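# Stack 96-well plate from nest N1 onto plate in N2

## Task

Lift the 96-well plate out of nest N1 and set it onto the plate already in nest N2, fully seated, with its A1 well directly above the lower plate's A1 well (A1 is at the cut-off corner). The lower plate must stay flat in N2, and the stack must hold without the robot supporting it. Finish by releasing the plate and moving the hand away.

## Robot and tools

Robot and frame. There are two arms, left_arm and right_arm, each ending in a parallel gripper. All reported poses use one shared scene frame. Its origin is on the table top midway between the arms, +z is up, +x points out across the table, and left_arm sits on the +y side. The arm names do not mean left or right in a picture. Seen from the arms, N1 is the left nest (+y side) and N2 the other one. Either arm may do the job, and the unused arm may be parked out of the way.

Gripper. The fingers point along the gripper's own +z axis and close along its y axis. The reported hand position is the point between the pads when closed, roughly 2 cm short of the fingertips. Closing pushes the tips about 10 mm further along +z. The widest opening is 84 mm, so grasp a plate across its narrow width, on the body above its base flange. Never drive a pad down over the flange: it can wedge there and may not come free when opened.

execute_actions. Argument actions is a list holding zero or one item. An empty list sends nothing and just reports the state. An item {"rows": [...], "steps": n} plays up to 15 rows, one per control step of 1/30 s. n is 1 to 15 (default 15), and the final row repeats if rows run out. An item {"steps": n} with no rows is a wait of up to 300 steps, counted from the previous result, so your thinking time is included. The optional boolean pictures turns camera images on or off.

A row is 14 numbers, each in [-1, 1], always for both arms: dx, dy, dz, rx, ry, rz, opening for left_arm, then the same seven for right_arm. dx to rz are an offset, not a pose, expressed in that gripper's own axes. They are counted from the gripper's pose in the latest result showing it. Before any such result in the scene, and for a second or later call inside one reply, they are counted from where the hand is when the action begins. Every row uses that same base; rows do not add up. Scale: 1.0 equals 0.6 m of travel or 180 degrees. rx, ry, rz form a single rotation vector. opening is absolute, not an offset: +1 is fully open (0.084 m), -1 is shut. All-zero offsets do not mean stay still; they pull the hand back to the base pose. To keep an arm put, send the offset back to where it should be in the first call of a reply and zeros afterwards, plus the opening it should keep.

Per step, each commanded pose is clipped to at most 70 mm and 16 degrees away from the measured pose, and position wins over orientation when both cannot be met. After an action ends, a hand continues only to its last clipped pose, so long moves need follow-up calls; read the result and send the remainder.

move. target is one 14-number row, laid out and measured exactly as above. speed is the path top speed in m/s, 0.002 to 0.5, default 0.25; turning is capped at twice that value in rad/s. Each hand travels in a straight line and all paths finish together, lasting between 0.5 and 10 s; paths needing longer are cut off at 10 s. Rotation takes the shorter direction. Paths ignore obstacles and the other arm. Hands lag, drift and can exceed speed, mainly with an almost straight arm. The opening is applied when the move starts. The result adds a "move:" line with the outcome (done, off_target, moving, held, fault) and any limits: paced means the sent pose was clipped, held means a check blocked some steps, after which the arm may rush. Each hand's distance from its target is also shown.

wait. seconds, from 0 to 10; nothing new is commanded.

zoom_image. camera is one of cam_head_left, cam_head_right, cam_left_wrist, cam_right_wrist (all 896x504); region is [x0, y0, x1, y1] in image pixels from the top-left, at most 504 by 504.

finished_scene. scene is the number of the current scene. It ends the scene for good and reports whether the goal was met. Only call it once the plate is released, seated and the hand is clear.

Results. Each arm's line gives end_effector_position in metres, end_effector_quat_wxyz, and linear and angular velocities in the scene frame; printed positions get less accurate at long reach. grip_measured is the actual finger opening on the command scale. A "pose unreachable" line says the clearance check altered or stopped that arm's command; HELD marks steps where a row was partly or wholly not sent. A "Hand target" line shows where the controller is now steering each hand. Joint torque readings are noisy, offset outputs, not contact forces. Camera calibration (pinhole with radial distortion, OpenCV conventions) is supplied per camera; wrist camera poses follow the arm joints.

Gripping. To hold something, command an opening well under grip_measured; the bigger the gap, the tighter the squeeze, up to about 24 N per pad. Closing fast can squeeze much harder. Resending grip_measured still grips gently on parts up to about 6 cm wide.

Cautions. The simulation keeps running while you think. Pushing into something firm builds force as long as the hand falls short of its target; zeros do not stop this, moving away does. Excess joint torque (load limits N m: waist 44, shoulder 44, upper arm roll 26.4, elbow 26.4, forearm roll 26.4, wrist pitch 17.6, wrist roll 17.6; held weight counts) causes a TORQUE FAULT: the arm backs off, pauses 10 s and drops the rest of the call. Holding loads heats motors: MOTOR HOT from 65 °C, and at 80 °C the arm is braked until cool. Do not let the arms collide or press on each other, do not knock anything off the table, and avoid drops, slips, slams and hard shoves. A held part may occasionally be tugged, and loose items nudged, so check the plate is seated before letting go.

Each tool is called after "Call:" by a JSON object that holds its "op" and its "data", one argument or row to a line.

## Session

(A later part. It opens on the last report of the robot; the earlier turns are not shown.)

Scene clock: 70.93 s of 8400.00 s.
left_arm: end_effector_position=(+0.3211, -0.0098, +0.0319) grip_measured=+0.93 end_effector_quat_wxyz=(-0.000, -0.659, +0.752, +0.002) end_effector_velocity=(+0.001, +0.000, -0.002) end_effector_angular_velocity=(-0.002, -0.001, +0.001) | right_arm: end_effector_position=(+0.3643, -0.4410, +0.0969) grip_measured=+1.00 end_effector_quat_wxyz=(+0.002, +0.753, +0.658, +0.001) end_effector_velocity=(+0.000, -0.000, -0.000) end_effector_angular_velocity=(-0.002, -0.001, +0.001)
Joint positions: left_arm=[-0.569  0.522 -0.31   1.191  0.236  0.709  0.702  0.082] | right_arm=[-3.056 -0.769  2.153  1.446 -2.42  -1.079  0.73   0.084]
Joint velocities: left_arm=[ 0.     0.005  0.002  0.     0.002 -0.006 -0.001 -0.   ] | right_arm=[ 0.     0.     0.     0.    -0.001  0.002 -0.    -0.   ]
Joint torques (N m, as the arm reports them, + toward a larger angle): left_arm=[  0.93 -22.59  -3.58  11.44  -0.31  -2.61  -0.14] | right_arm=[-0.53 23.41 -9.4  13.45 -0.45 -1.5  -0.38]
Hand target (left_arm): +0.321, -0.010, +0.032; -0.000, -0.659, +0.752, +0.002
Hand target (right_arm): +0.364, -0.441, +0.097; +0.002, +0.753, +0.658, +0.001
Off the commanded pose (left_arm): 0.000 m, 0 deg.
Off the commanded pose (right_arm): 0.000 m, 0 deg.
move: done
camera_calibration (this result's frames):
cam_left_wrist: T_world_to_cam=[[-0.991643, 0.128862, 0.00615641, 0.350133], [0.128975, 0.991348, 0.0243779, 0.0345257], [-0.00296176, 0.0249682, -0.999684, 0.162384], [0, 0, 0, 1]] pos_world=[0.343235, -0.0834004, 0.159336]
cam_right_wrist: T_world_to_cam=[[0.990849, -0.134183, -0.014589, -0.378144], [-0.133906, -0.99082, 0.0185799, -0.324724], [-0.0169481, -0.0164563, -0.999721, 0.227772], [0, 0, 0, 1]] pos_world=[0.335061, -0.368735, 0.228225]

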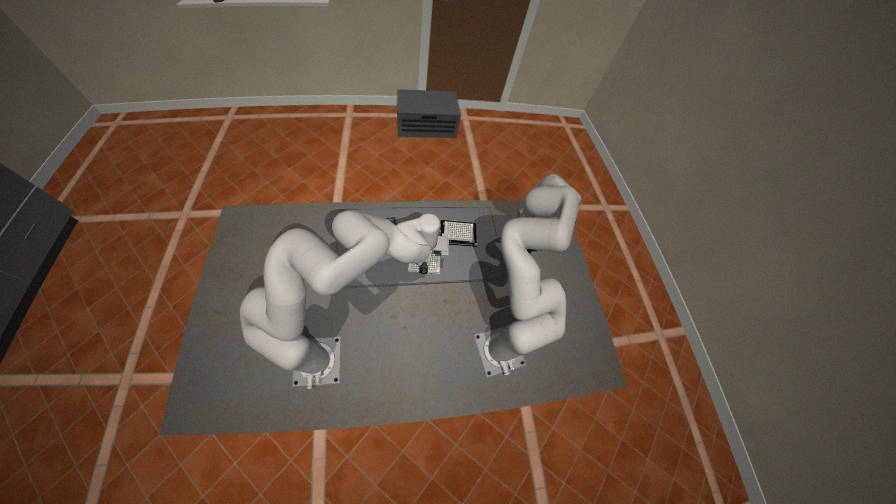

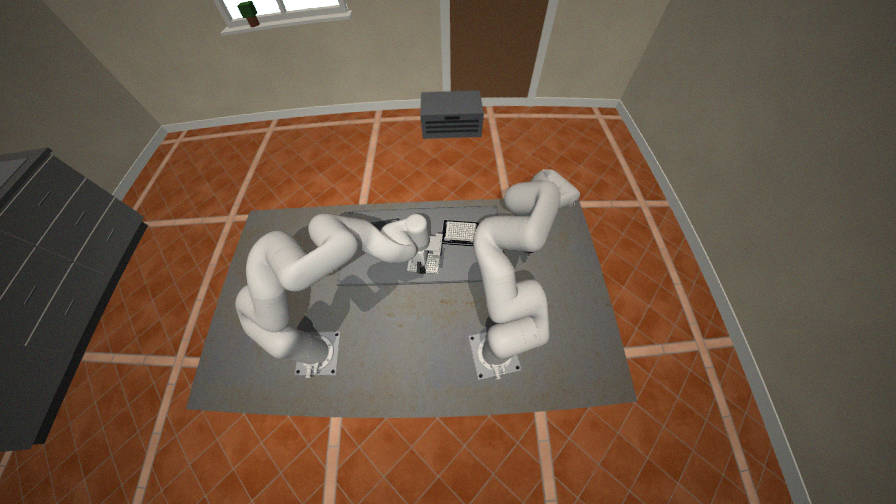

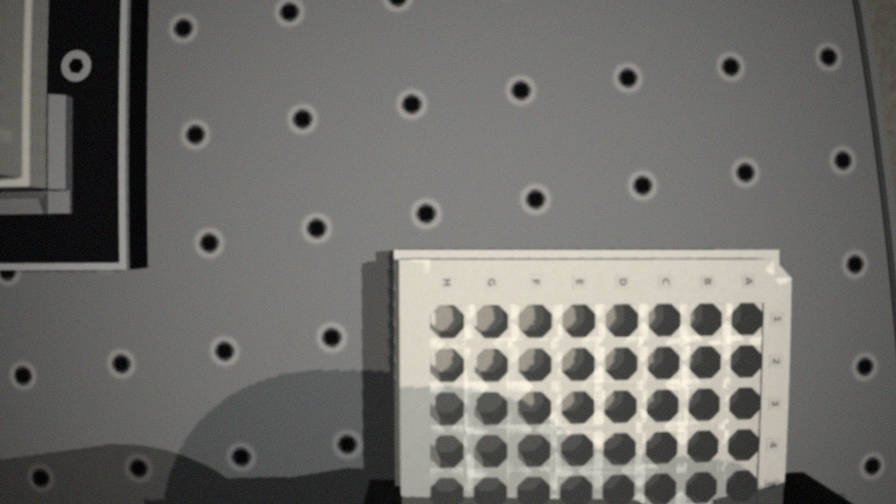

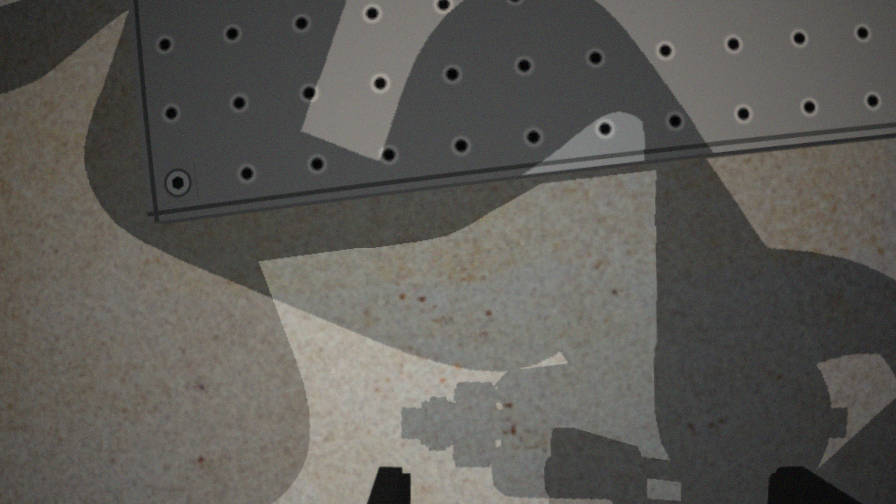

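Call:
{"op": "move", "data": {
  "target": [0,0,0.0012,0,0,0,0.2,0,0,0,0,0,0,1],
  "speed": 0.005
}}

Call:
{"op": "move", "data": {
  "target": [0,0,0,0,0,0,1,0,0,0,0,0,0,1]
}}

Call:
{"op": "move", "data": {
  "target": [0,0,-0.06,0,0,0,1,0,0,0,0,0,0,1],
  "speed": 0.05
}}

Call:
{"op": "move", "data": {
  "target": [-0.72,0.17,-0.15,0,0,0,1,0.677,-0.168,0.048,0,0,0,1],
  "speed": 0.2
}}

Scene clock: 76.10 s of 8400.00 s.
left_arm: end_effector_position=(+0.3211, -0.0098, +0.0312) grip_measured=+0.93 end_effector_quat_wxyz=(-0.000, -0.659, +0.752, +0.002) end_effector_velocity=(-0.001, -0.000, -0.000) end_effector_angular_velocity=(+0.000, +0.001, -0.000) | right_arm: end_effector_position=(+0.3643, -0.4410, +0.0969) grip_measured=+1.00 end_effector_quat_wxyz=(+0.002, +0.753, +0.658, +0.001) end_effector_velocity=(-0.000, +0.001, +0.000) end_effector_angular_velocity=(+0.002, +0.000, -0.001)
Joint positions: left_arm=[-0.569  0.524 -0.31   1.191  0.237  0.707  0.701  0.082] | right_arm=[-3.056 -0.769  2.153  1.446 -2.42  -1.079  0.73   0.084]
Joint velocities: left_arm=[ 0.001  0.001 -0.002 -0.     0.     0.    -0.001 -0.   ] | right_arm=[-0.     0.    -0.     0.     0.001 -0.002  0.     0.   ]
Joint torques (N m, as the arm reports them, + toward a larger angle): left_arm=[  0.69 -22.69  -3.54  11.53  -0.45  -2.68  -0.21] | right_arm=[-0.48 23.61 -9.28 13.35 -0.07 -1.47 -0.35]
Hand target (left_arm): +0.321, -0.010, +0.031; -0.000, -0.659, +0.752, +0.002
Hand target (right_arm): +0.364, -0.441, +0.097; +0.002, +0.753, +0.658, +0.001
Off the commanded pose (left_arm): 0.000 m, 0 deg.
Off the commanded pose (right_arm): 0.000 m, 0 deg.
After step 90, 1.47 s passed at rest.
move: done
camera_calibration (this result's frames):
cam_left_wrist: T_world_to_cam=[[-0.991643, 0.128866, 0.00616288, 0.350132], [0.128979, 0.991347, 0.0243815, 0.0345403], [-0.00296761, 0.0249726, -0.999684, 0.161692], [0, 0, 0, 1]] pos_world=[0.34323, -0.0833995, 0.158641]
cam_right_wrist: T_world_to_cam=[[0.990849, -0.134184, -0.014589, -0.378144], [-0.133906, -0.99082, 0.0185799, -0.324724], [-0.0169482, -0.0164563, -0.999721, 0.227772], [0, 0, 0, 1]] pos_world=[0.335061, -0.368735, 0.228225]

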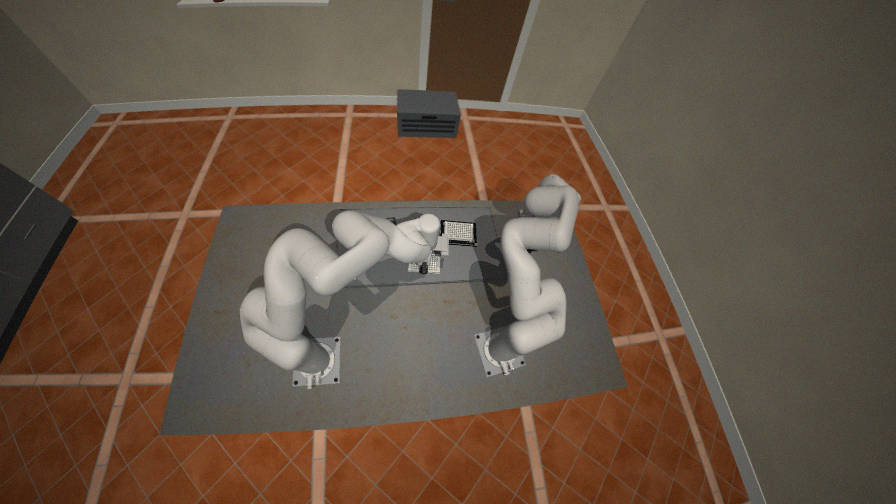

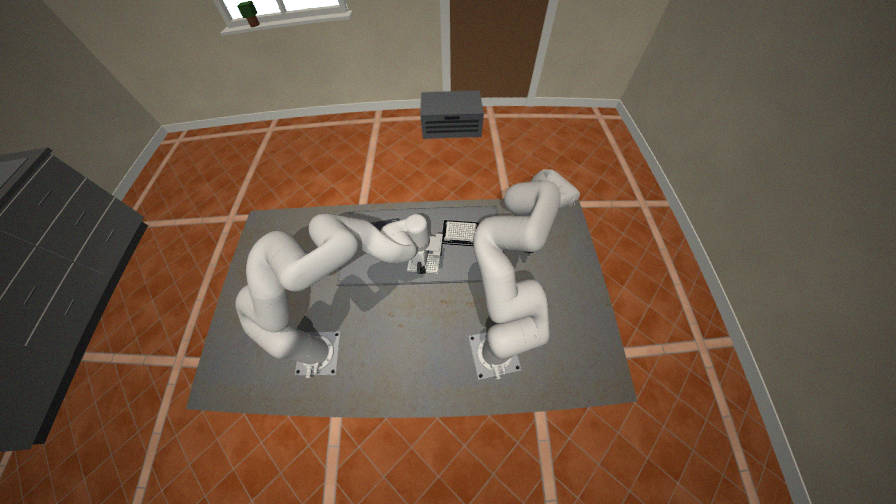

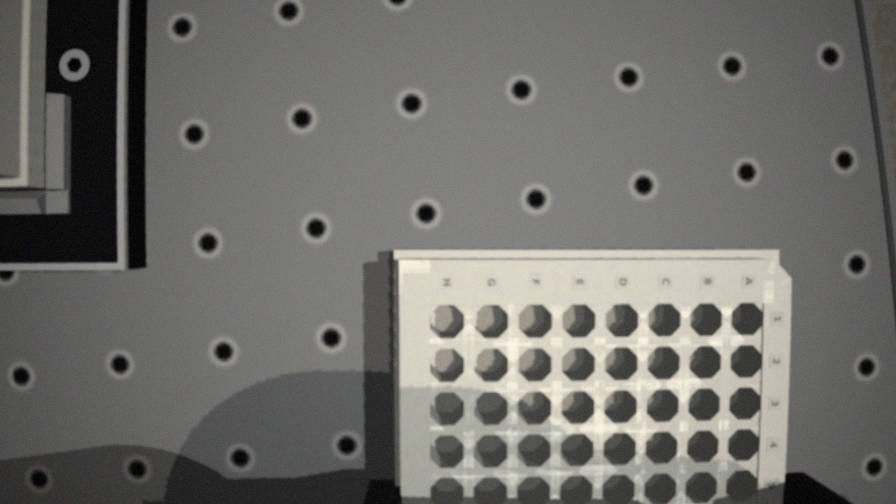

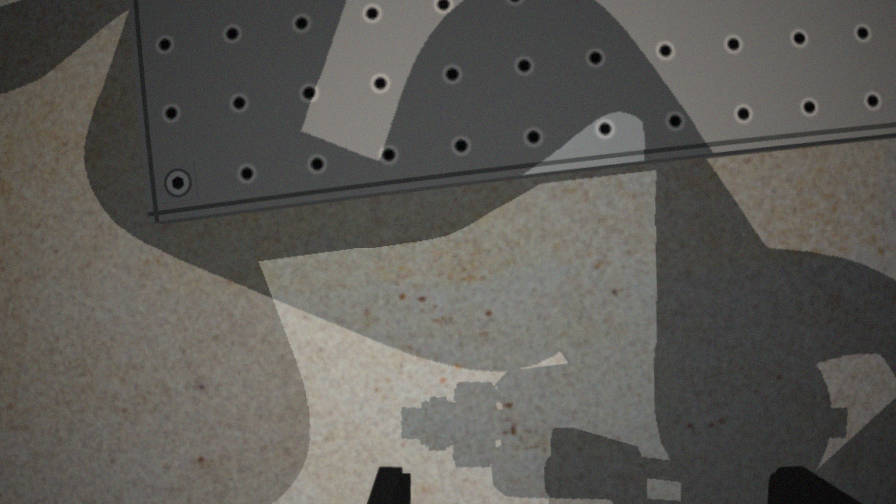

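Scene clock: 76.67 s of 8400.00 s.
left_arm: end_effector_position=(+0.3211, -0.0098, +0.0312) grip_measured=+1.00 end_effector_quat_wxyz=(-0.000, -0.659, +0.752, +0.002) end_effector_velocity=(-0.000, +0.000, -0.000) end_effector_angular_velocity=(+0.001, +0.001, -0.000) | right_arm: end_effector_position=(+0.3643, -0.4410, +0.0969) grip_measured=+1.00 end_effector_quat_wxyz=(+0.002, +0.753, +0.658, +0.001) end_effector_velocity=(-0.000, -0.001, -0.000) end_effector_angular_velocity=(-0.001, -0.001, -0.001)
Joint positions: left_arm=[-0.569  0.524 -0.31   1.191  0.237  0.707  0.701  0.084] | right_arm=[-3.056 -0.769  2.153  1.446 -2.42  -1.079  0.73   0.084]
Joint velocities: left_arm=[-0.     0.     0.    -0.    -0.     0.001  0.     0.   ] | right_arm=[-0.001  0.    -0.    -0.     0.     0.002  0.    -0.   ]
Joint torques (N m, as the arm reports them, + toward a larger angle): left_arm=[  0.89 -22.73  -3.65  11.33  -0.41  -2.58  -0.17] | right_arm=[-0.37 23.55 -9.45 13.39 -0.4  -1.7  -0.51]
Hand target (left_arm): +0.321, -0.010, +0.031; -0.000, -0.659, +0.752, +0.002
Hand target (right_arm): +0.364, -0.441, +0.097; +0.002, +0.753, +0.658, +0.001
Off the commanded pose (left_arm): 0.000 m, 0 deg.
Off the commanded pose (right_arm): 0.000 m, 0 deg.
move: done
camera_calibration (this result's frames):
cam_left_wrist: T_world_to_cam=[[-0.991643, 0.128865, 0.0061186, 0.350147], [0.128977, 0.991349, 0.024351, 0.0345515], [-0.00292768, 0.0249366, -0.999685, 0.161701], [0, 0, 0, 1]] pos_world=[0.343238, -0.0834066, 0.158667]
cam_right_wrist: T_world_to_cam=[[0.990849, -0.134184, -0.0145892, -0.378144], [-0.133906, -0.99082, 0.0185796, -0.324724], [-0.0169483, -0.016456, -0.999721, 0.227772], [0, 0, 0, 1]] pos_world=[0.335061, -0.368735, 0.228225]

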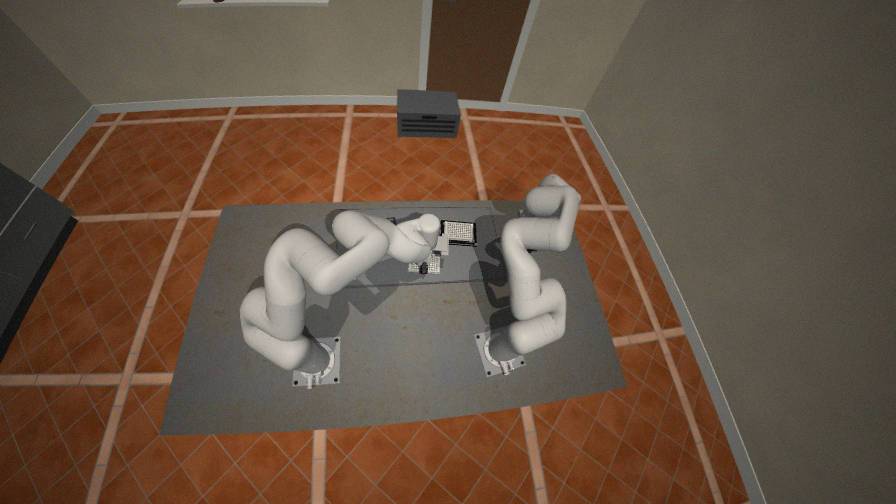

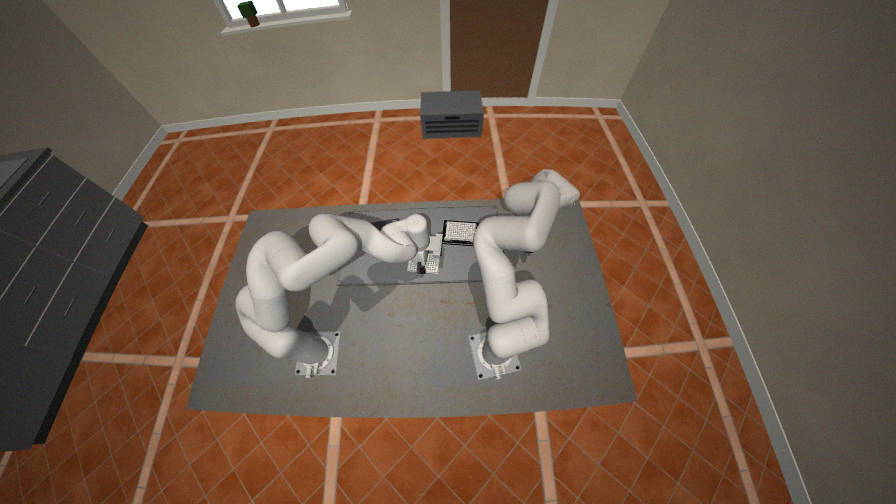

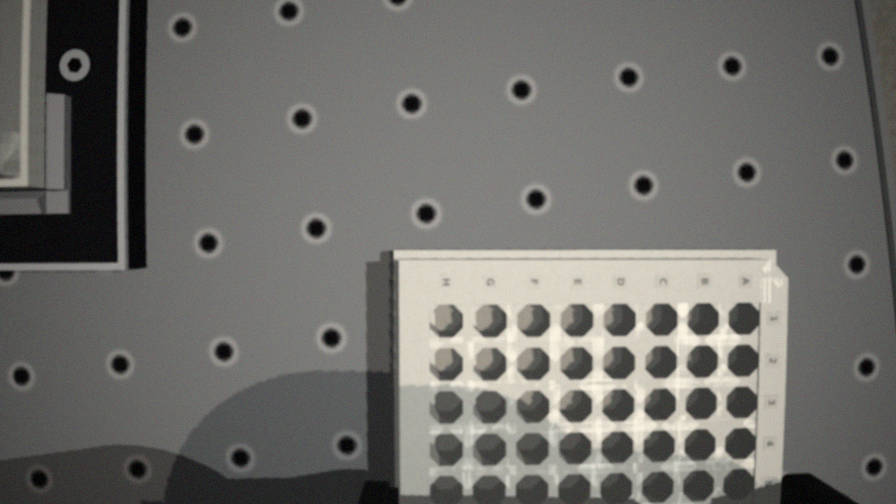

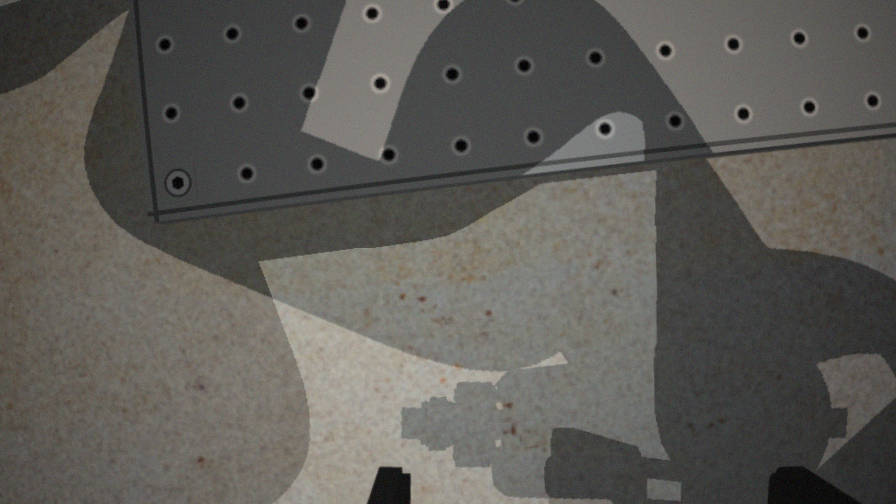

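Scene clock: 77.80 s of 8400.00 s.
left_arm: end_effector_position=(+0.3212, -0.0097, +0.0668) grip_measured=+1.00 end_effector_quat_wxyz=(-0.000, -0.659, +0.752, +0.002) end_effector_velocity=(-0.001, -0.001, +0.003) end_effector_angular_velocity=(-0.000, +0.001, -0.001) | right_arm: end_effector_position=(+0.3643, -0.4410, +0.0969) grip_measured=+1.00 end_effector_quat_wxyz=(+0.002, +0.753, +0.658, +0.001) end_effector_velocity=(+0.000, +0.000, +0.000) end_effector_angular_velocity=(+0.001, -0.001, -0.000)
Joint positions: left_arm=[-0.554  0.454 -0.331  1.202  0.203  0.785  0.724  0.084] | right_arm=[-3.056 -0.769  2.153  1.446 -2.42  -1.079  0.73   0.084]
Joint velocities: left_arm=[ 0.001 -0.006 -0.003  0.002 -0.003  0.008  0.001 -0.   ] | right_arm=[-0.001 -0.     0.     0.     0.001 -0.001 -0.001 -0.   ]
Joint torques (N m, as the arm reports them, + toward a larger angle): left_arm=[  0.77 -21.87  -3.28  11.89  -0.32  -2.71  -0.18] | right_arm=[-0.61 23.66 -9.29 13.33 -0.31 -1.38 -0.48]
Hand target (left_arm): +0.321, -0.010, +0.067; -0.000, -0.659, +0.752, +0.002
Hand target (right_arm): +0.364, -0.441, +0.097; +0.002, +0.753, +0.658, +0.001
Off the commanded pose (left_arm): 0.001 m, 0 deg.
Off the commanded pose (right_arm): 0.000 m, 0 deg.
move: done
camera_calibration (this result's frames):
cam_left_wrist: T_world_to_cam=[[-0.991671, 0.128643, 0.00635554, 0.350019], [0.128762, 0.991371, 0.0245926, 0.0336348], [-0.00313703, 0.0252061, -0.999677, 0.197291], [0, 0, 0, 1]] pos_world=[0.343391, -0.0833449, 0.194175]
cam_right_wrist: T_world_to_cam=[[0.990849, -0.134184, -0.0145893, -0.378144], [-0.133906, -0.99082, 0.0185795, -0.324724], [-0.0169485, -0.0164559, -0.999721, 0.227772], [0, 0, 0, 1]] pos_world=[0.335061, -0.368735, 0.228225]

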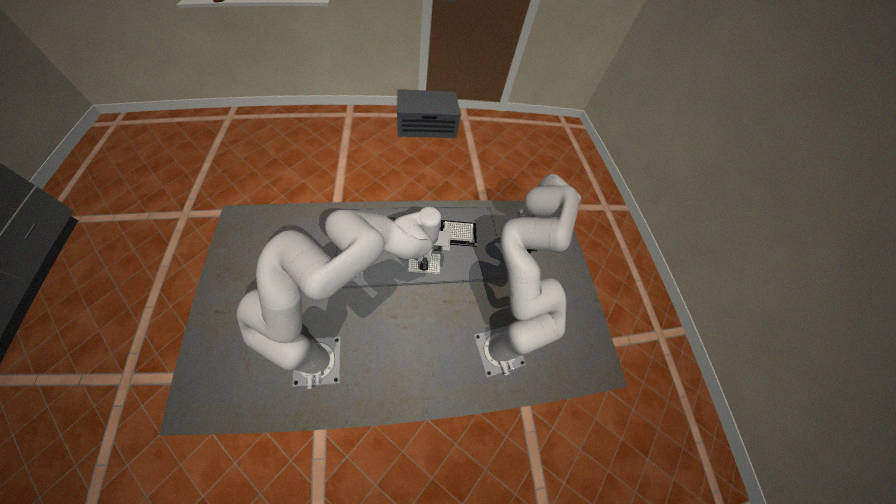

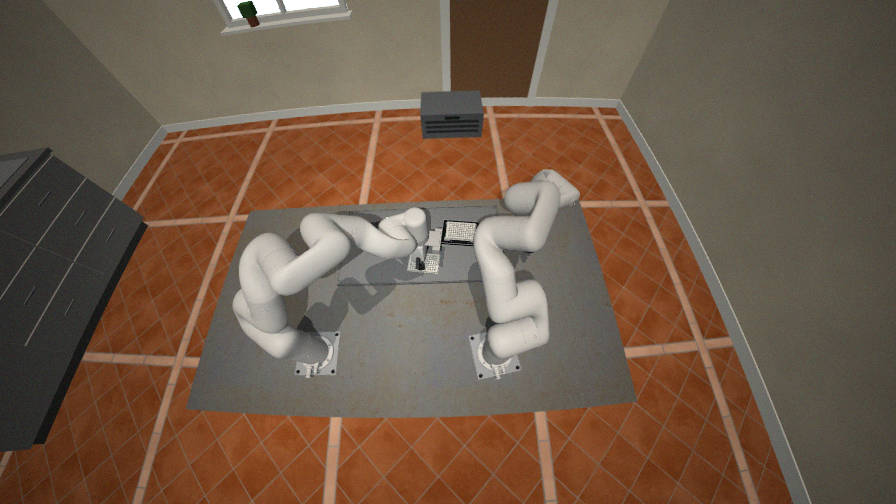

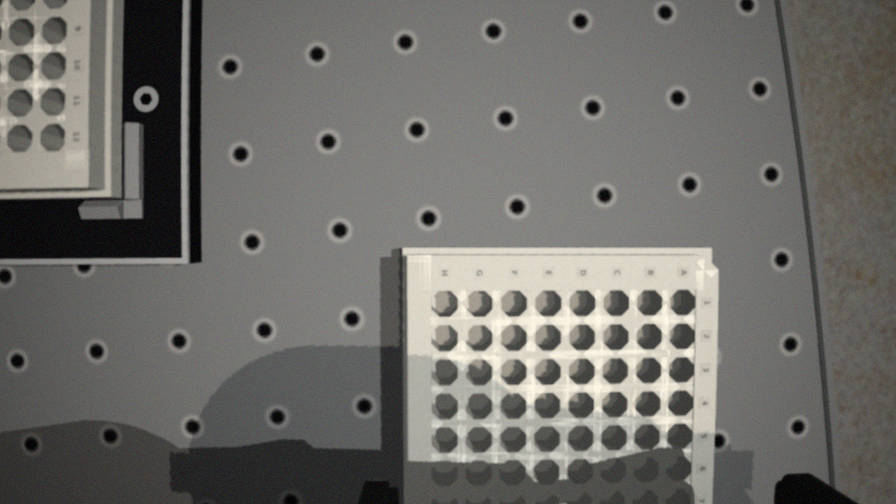

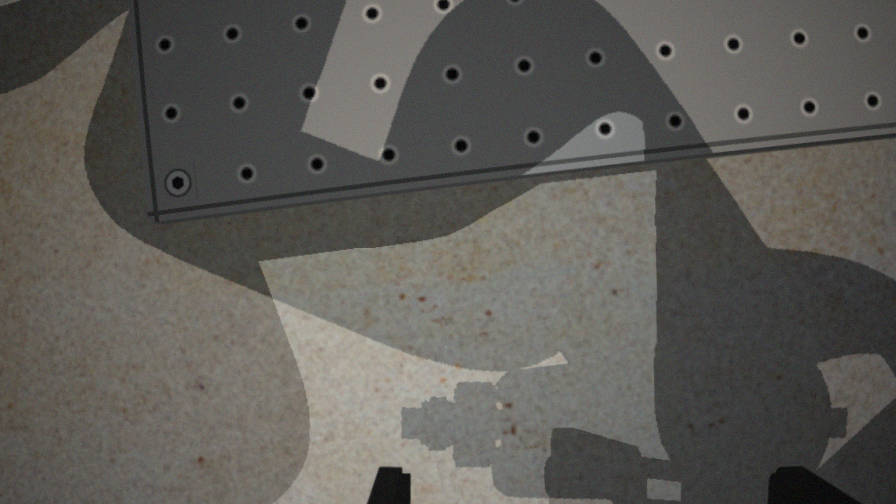

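Scene clock: 80.73 s of 8400.00 s.
left_arm: end_effector_position=(+0.2772, +0.4315, +0.1571) grip_measured=+1.00 end_effector_quat_wxyz=(-0.002, -0.659, +0.752, +0.003) end_effector_velocity=(+0.000, +0.003, +0.001) end_effector_angular_velocity=(-0.002, -0.001, +0.001) | right_arm: end_effector_position=(+0.3190, -0.0242, +0.0673) grip_measured=+1.00 end_effector_quat_wxyz=(+0.001, +0.754, +0.657, +0.002) end_effector_velocity=(+0.001, +0.002, -0.000) end_effector_angular_velocity=(-0.001, -0.000, +0.001)
Joint positions: left_arm=[-0.021 -0.44   0.123  0.484  0.069  0.929  1.772  0.084] | right_arm=[-2.083 -0.799  2.176  1.398 -2.377 -1.018  1.669  0.084]
Joint velocities: left_arm=[ 0.003 -0.001  0.006  0.003  0.001  0.003  0.006 -0.   ] | right_arm=[-0.001 -0.006  0.001  0.01   0.001 -0.004  0.005  0.   ]
Joint torques (N m, as the arm reports them, + toward a larger angle): left_arm=[ 0.5  -7.62 -0.64 12.64 -0.39 -2.66 -0.2 ] | right_arm=[-0.27 23.9  -9.26 12.78 -0.27 -1.44 -0.4 ]
Hand target (left_arm): +0.277, +0.432, +0.157; -0.002, -0.659, +0.752, +0.003
Hand target (right_arm): +0.319, -0.024, +0.067; +0.001, +0.753, +0.658, +0.002
Off the commanded pose (left_arm): 0.001 m, 0 deg.
Off the commanded pose (right_arm): 0.001 m, 0 deg.
move: done
camera_calibration (this result's frames):
cam_left_wrist: T_world_to_cam=[[-0.991639, 0.128675, 0.00974781, 0.248511], [0.128865, 0.991409, 0.0223943, -0.400031], [-0.00678249, 0.0234633, -0.999702, 0.278097], [0, 0, 0, 1]] pos_world=[0.299869, 0.358092, 0.28455]
cam_right_wrist: T_world_to_cam=[[0.99076, -0.13463, -0.0164203, -0.277607], [-0.134377, -0.990807, 0.0156547, 0.0830426], [-0.018377, -0.0133036, -0.999743, 0.204752], [0, 0, 0, 1]] pos_world=[0.289963, 0.0476289, 0.198841]

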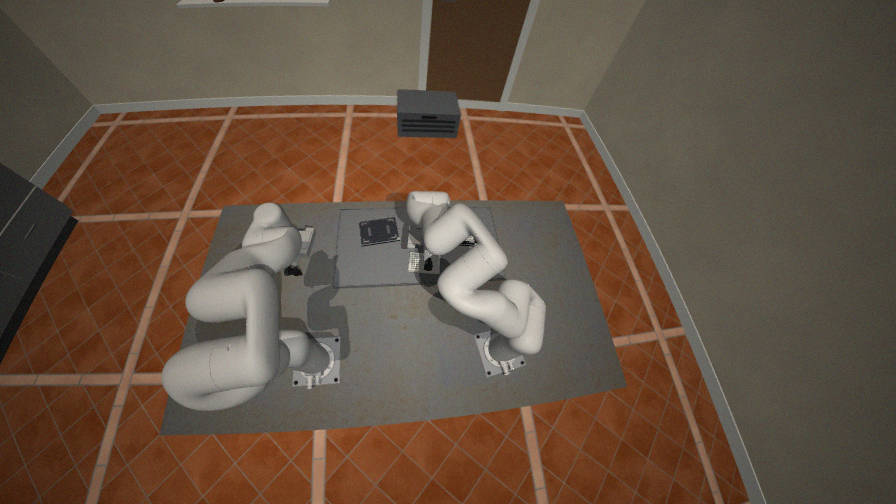

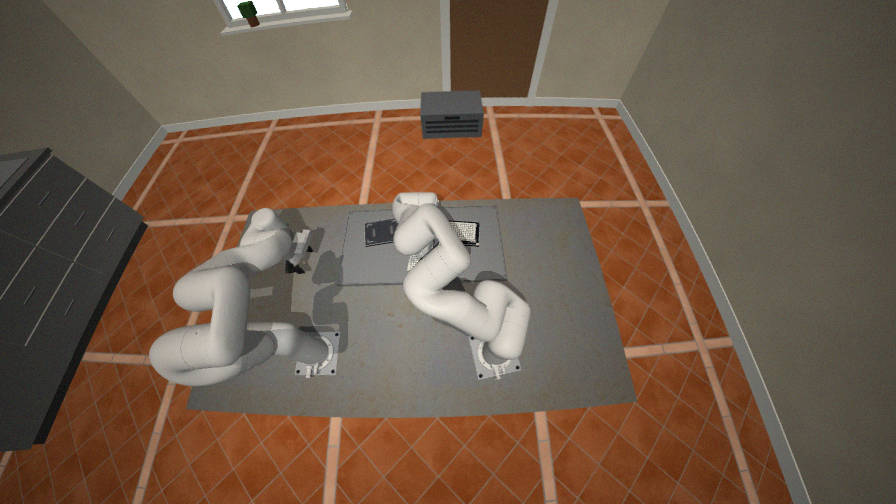

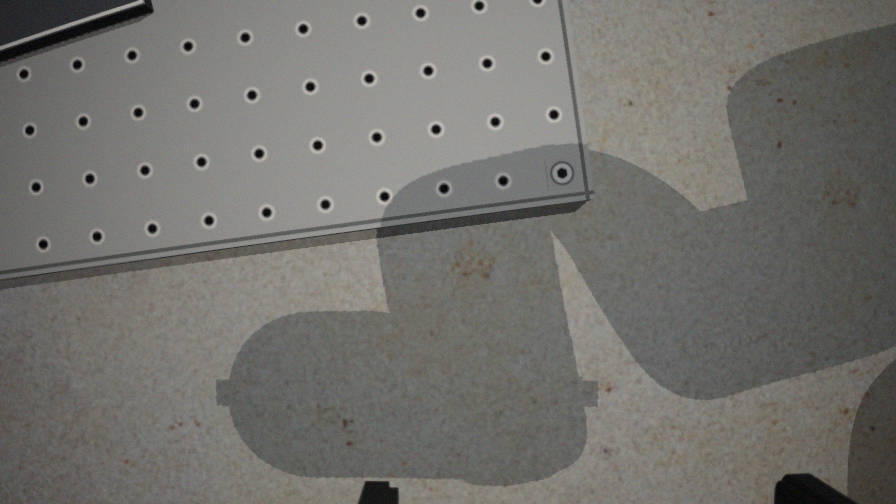

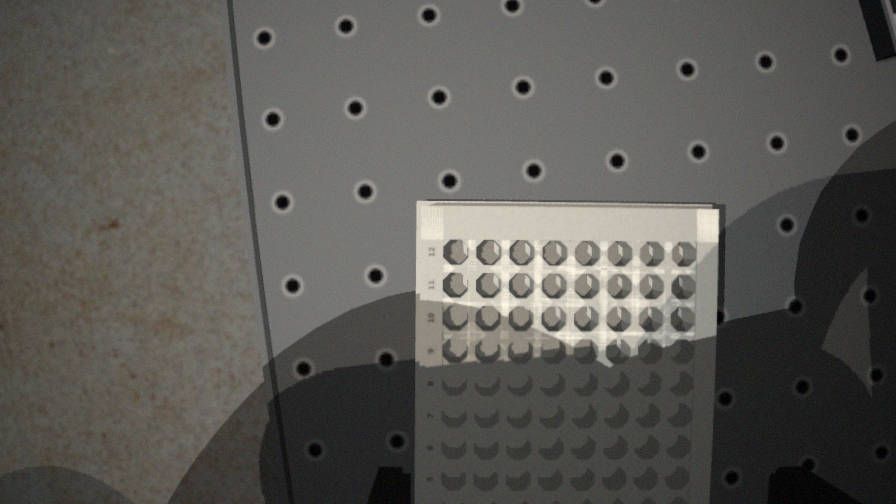

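Call:
{"op": "move", "data": {
  "target": [0,0,0,0,0,0,1,0.007,-0.0012,0.0425,0,0,0.0028,1],
  "speed": 0.05
}}

Scene clock: 83.43 s of 8400.00 s.
left_arm: end_effector_position=(+0.2772, +0.4315, +0.1571) grip_measured=+1.00 end_effector_quat_wxyz=(-0.002, -0.659, +0.752, +0.003) end_effector_velocity=(-0.001, -0.000, -0.001) end_effector_angular_velocity=(+0.000, +0.002, -0.001) | right_arm: end_effector_position=(+0.3190, -0.0200, +0.0421) grip_measured=+1.00 end_effector_quat_wxyz=(+0.001, +0.756, +0.654, +0.002) end_effector_velocity=(+0.000, -0.001, -0.002) end_effector_angular_velocity=(-0.001, +0.001, -0.002)
Joint positions: left_arm=[-0.021 -0.44   0.123  0.484  0.069  0.929  1.772  0.084] | right_arm=[-2.102 -0.84   2.211  1.395 -2.339 -0.978  1.661  0.084]
Joint velocities: left_arm=[-0.     0.    -0.001 -0.001 -0.     0.     0.     0.   ] | right_arm=[-0.004 -0.004  0.003 -0.     0.002  0.003 -0.001 -0.   ]
Joint torques (N m, as the arm reports them, + toward a larger angle): left_arm=[ 0.59 -7.62 -0.78 12.66 -0.58 -2.56 -0.12] | right_arm=[-0.31 24.44 -9.58 12.36  0.11 -1.65 -0.58]
Hand target (left_arm): +0.277, +0.432, +0.157; -0.002, -0.659, +0.752, +0.003
Hand target (right_arm): +0.319, -0.020, +0.042; +0.001, +0.756, +0.654, +0.002
Off the commanded pose (left_arm): 0.000 m, 0 deg.
Off the commanded pose (right_arm): 0.000 m, 0 deg.
move: done
camera_calibration (this result's frames):
cam_left_wrist: T_world_to_cam=[[-0.99164, 0.12867, 0.00974422, 0.248514], [0.12886, 0.99141, 0.0223925, -0.400033], [-0.00677927, 0.023461, -0.999702, 0.278099], [0, 0, 0, 1]] pos_world=[0.29987, 0.358096, 0.284553]
cam_right_wrist: T_world_to_cam=[[0.989542, -0.143314, -0.01633, -0.277222], [-0.143065, -0.989591, 0.0155256, 0.0904243], [-0.0183851, -0.013027, -0.999746, 0.179607], [0, 0, 0, 1]] pos_world=[0.290561, 0.052093, 0.17363]

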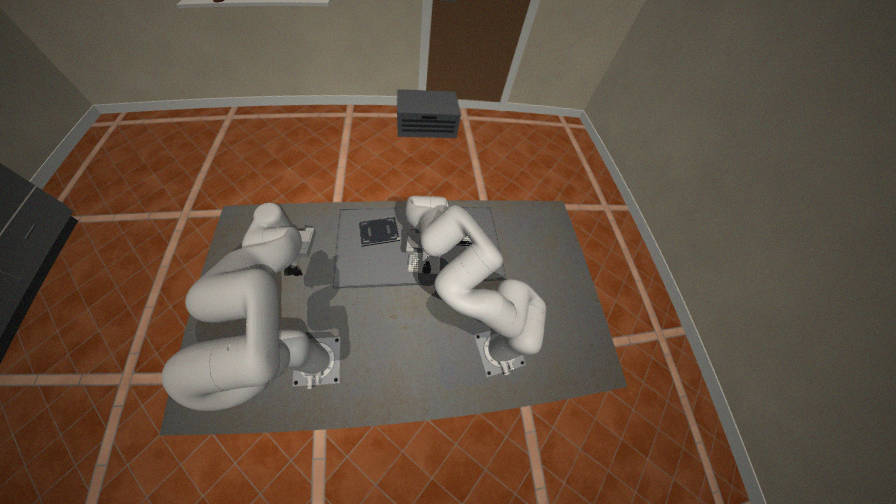

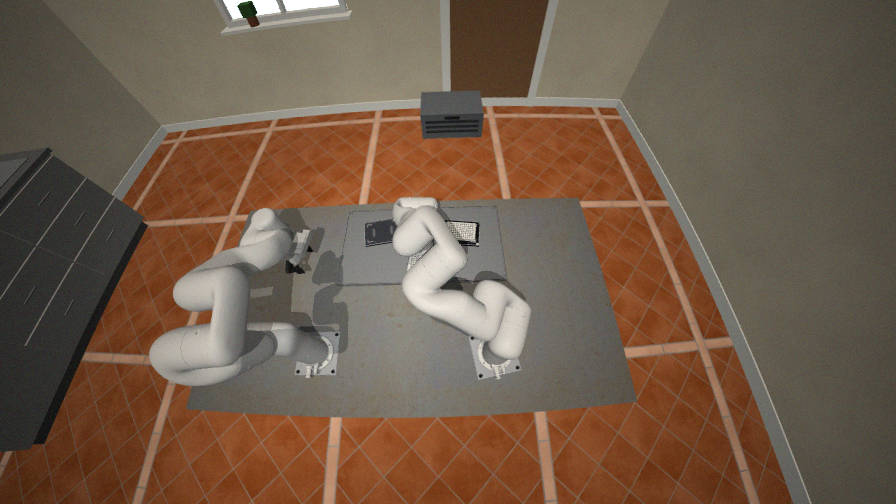

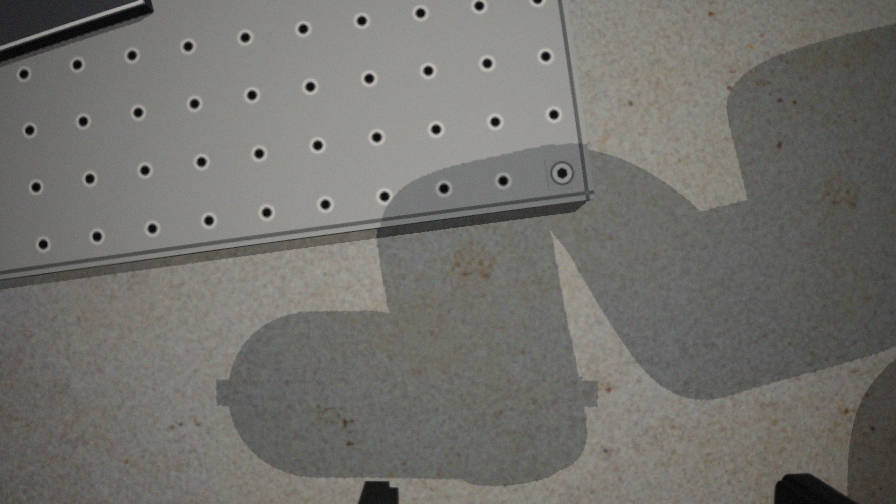

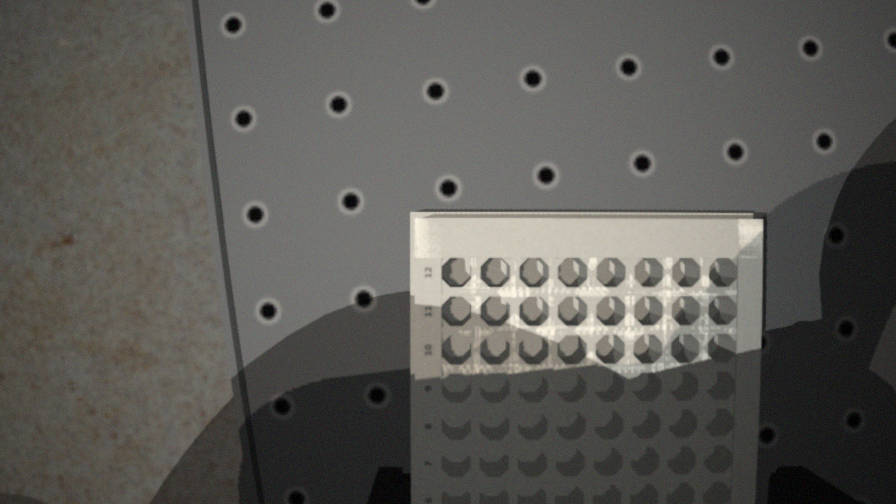

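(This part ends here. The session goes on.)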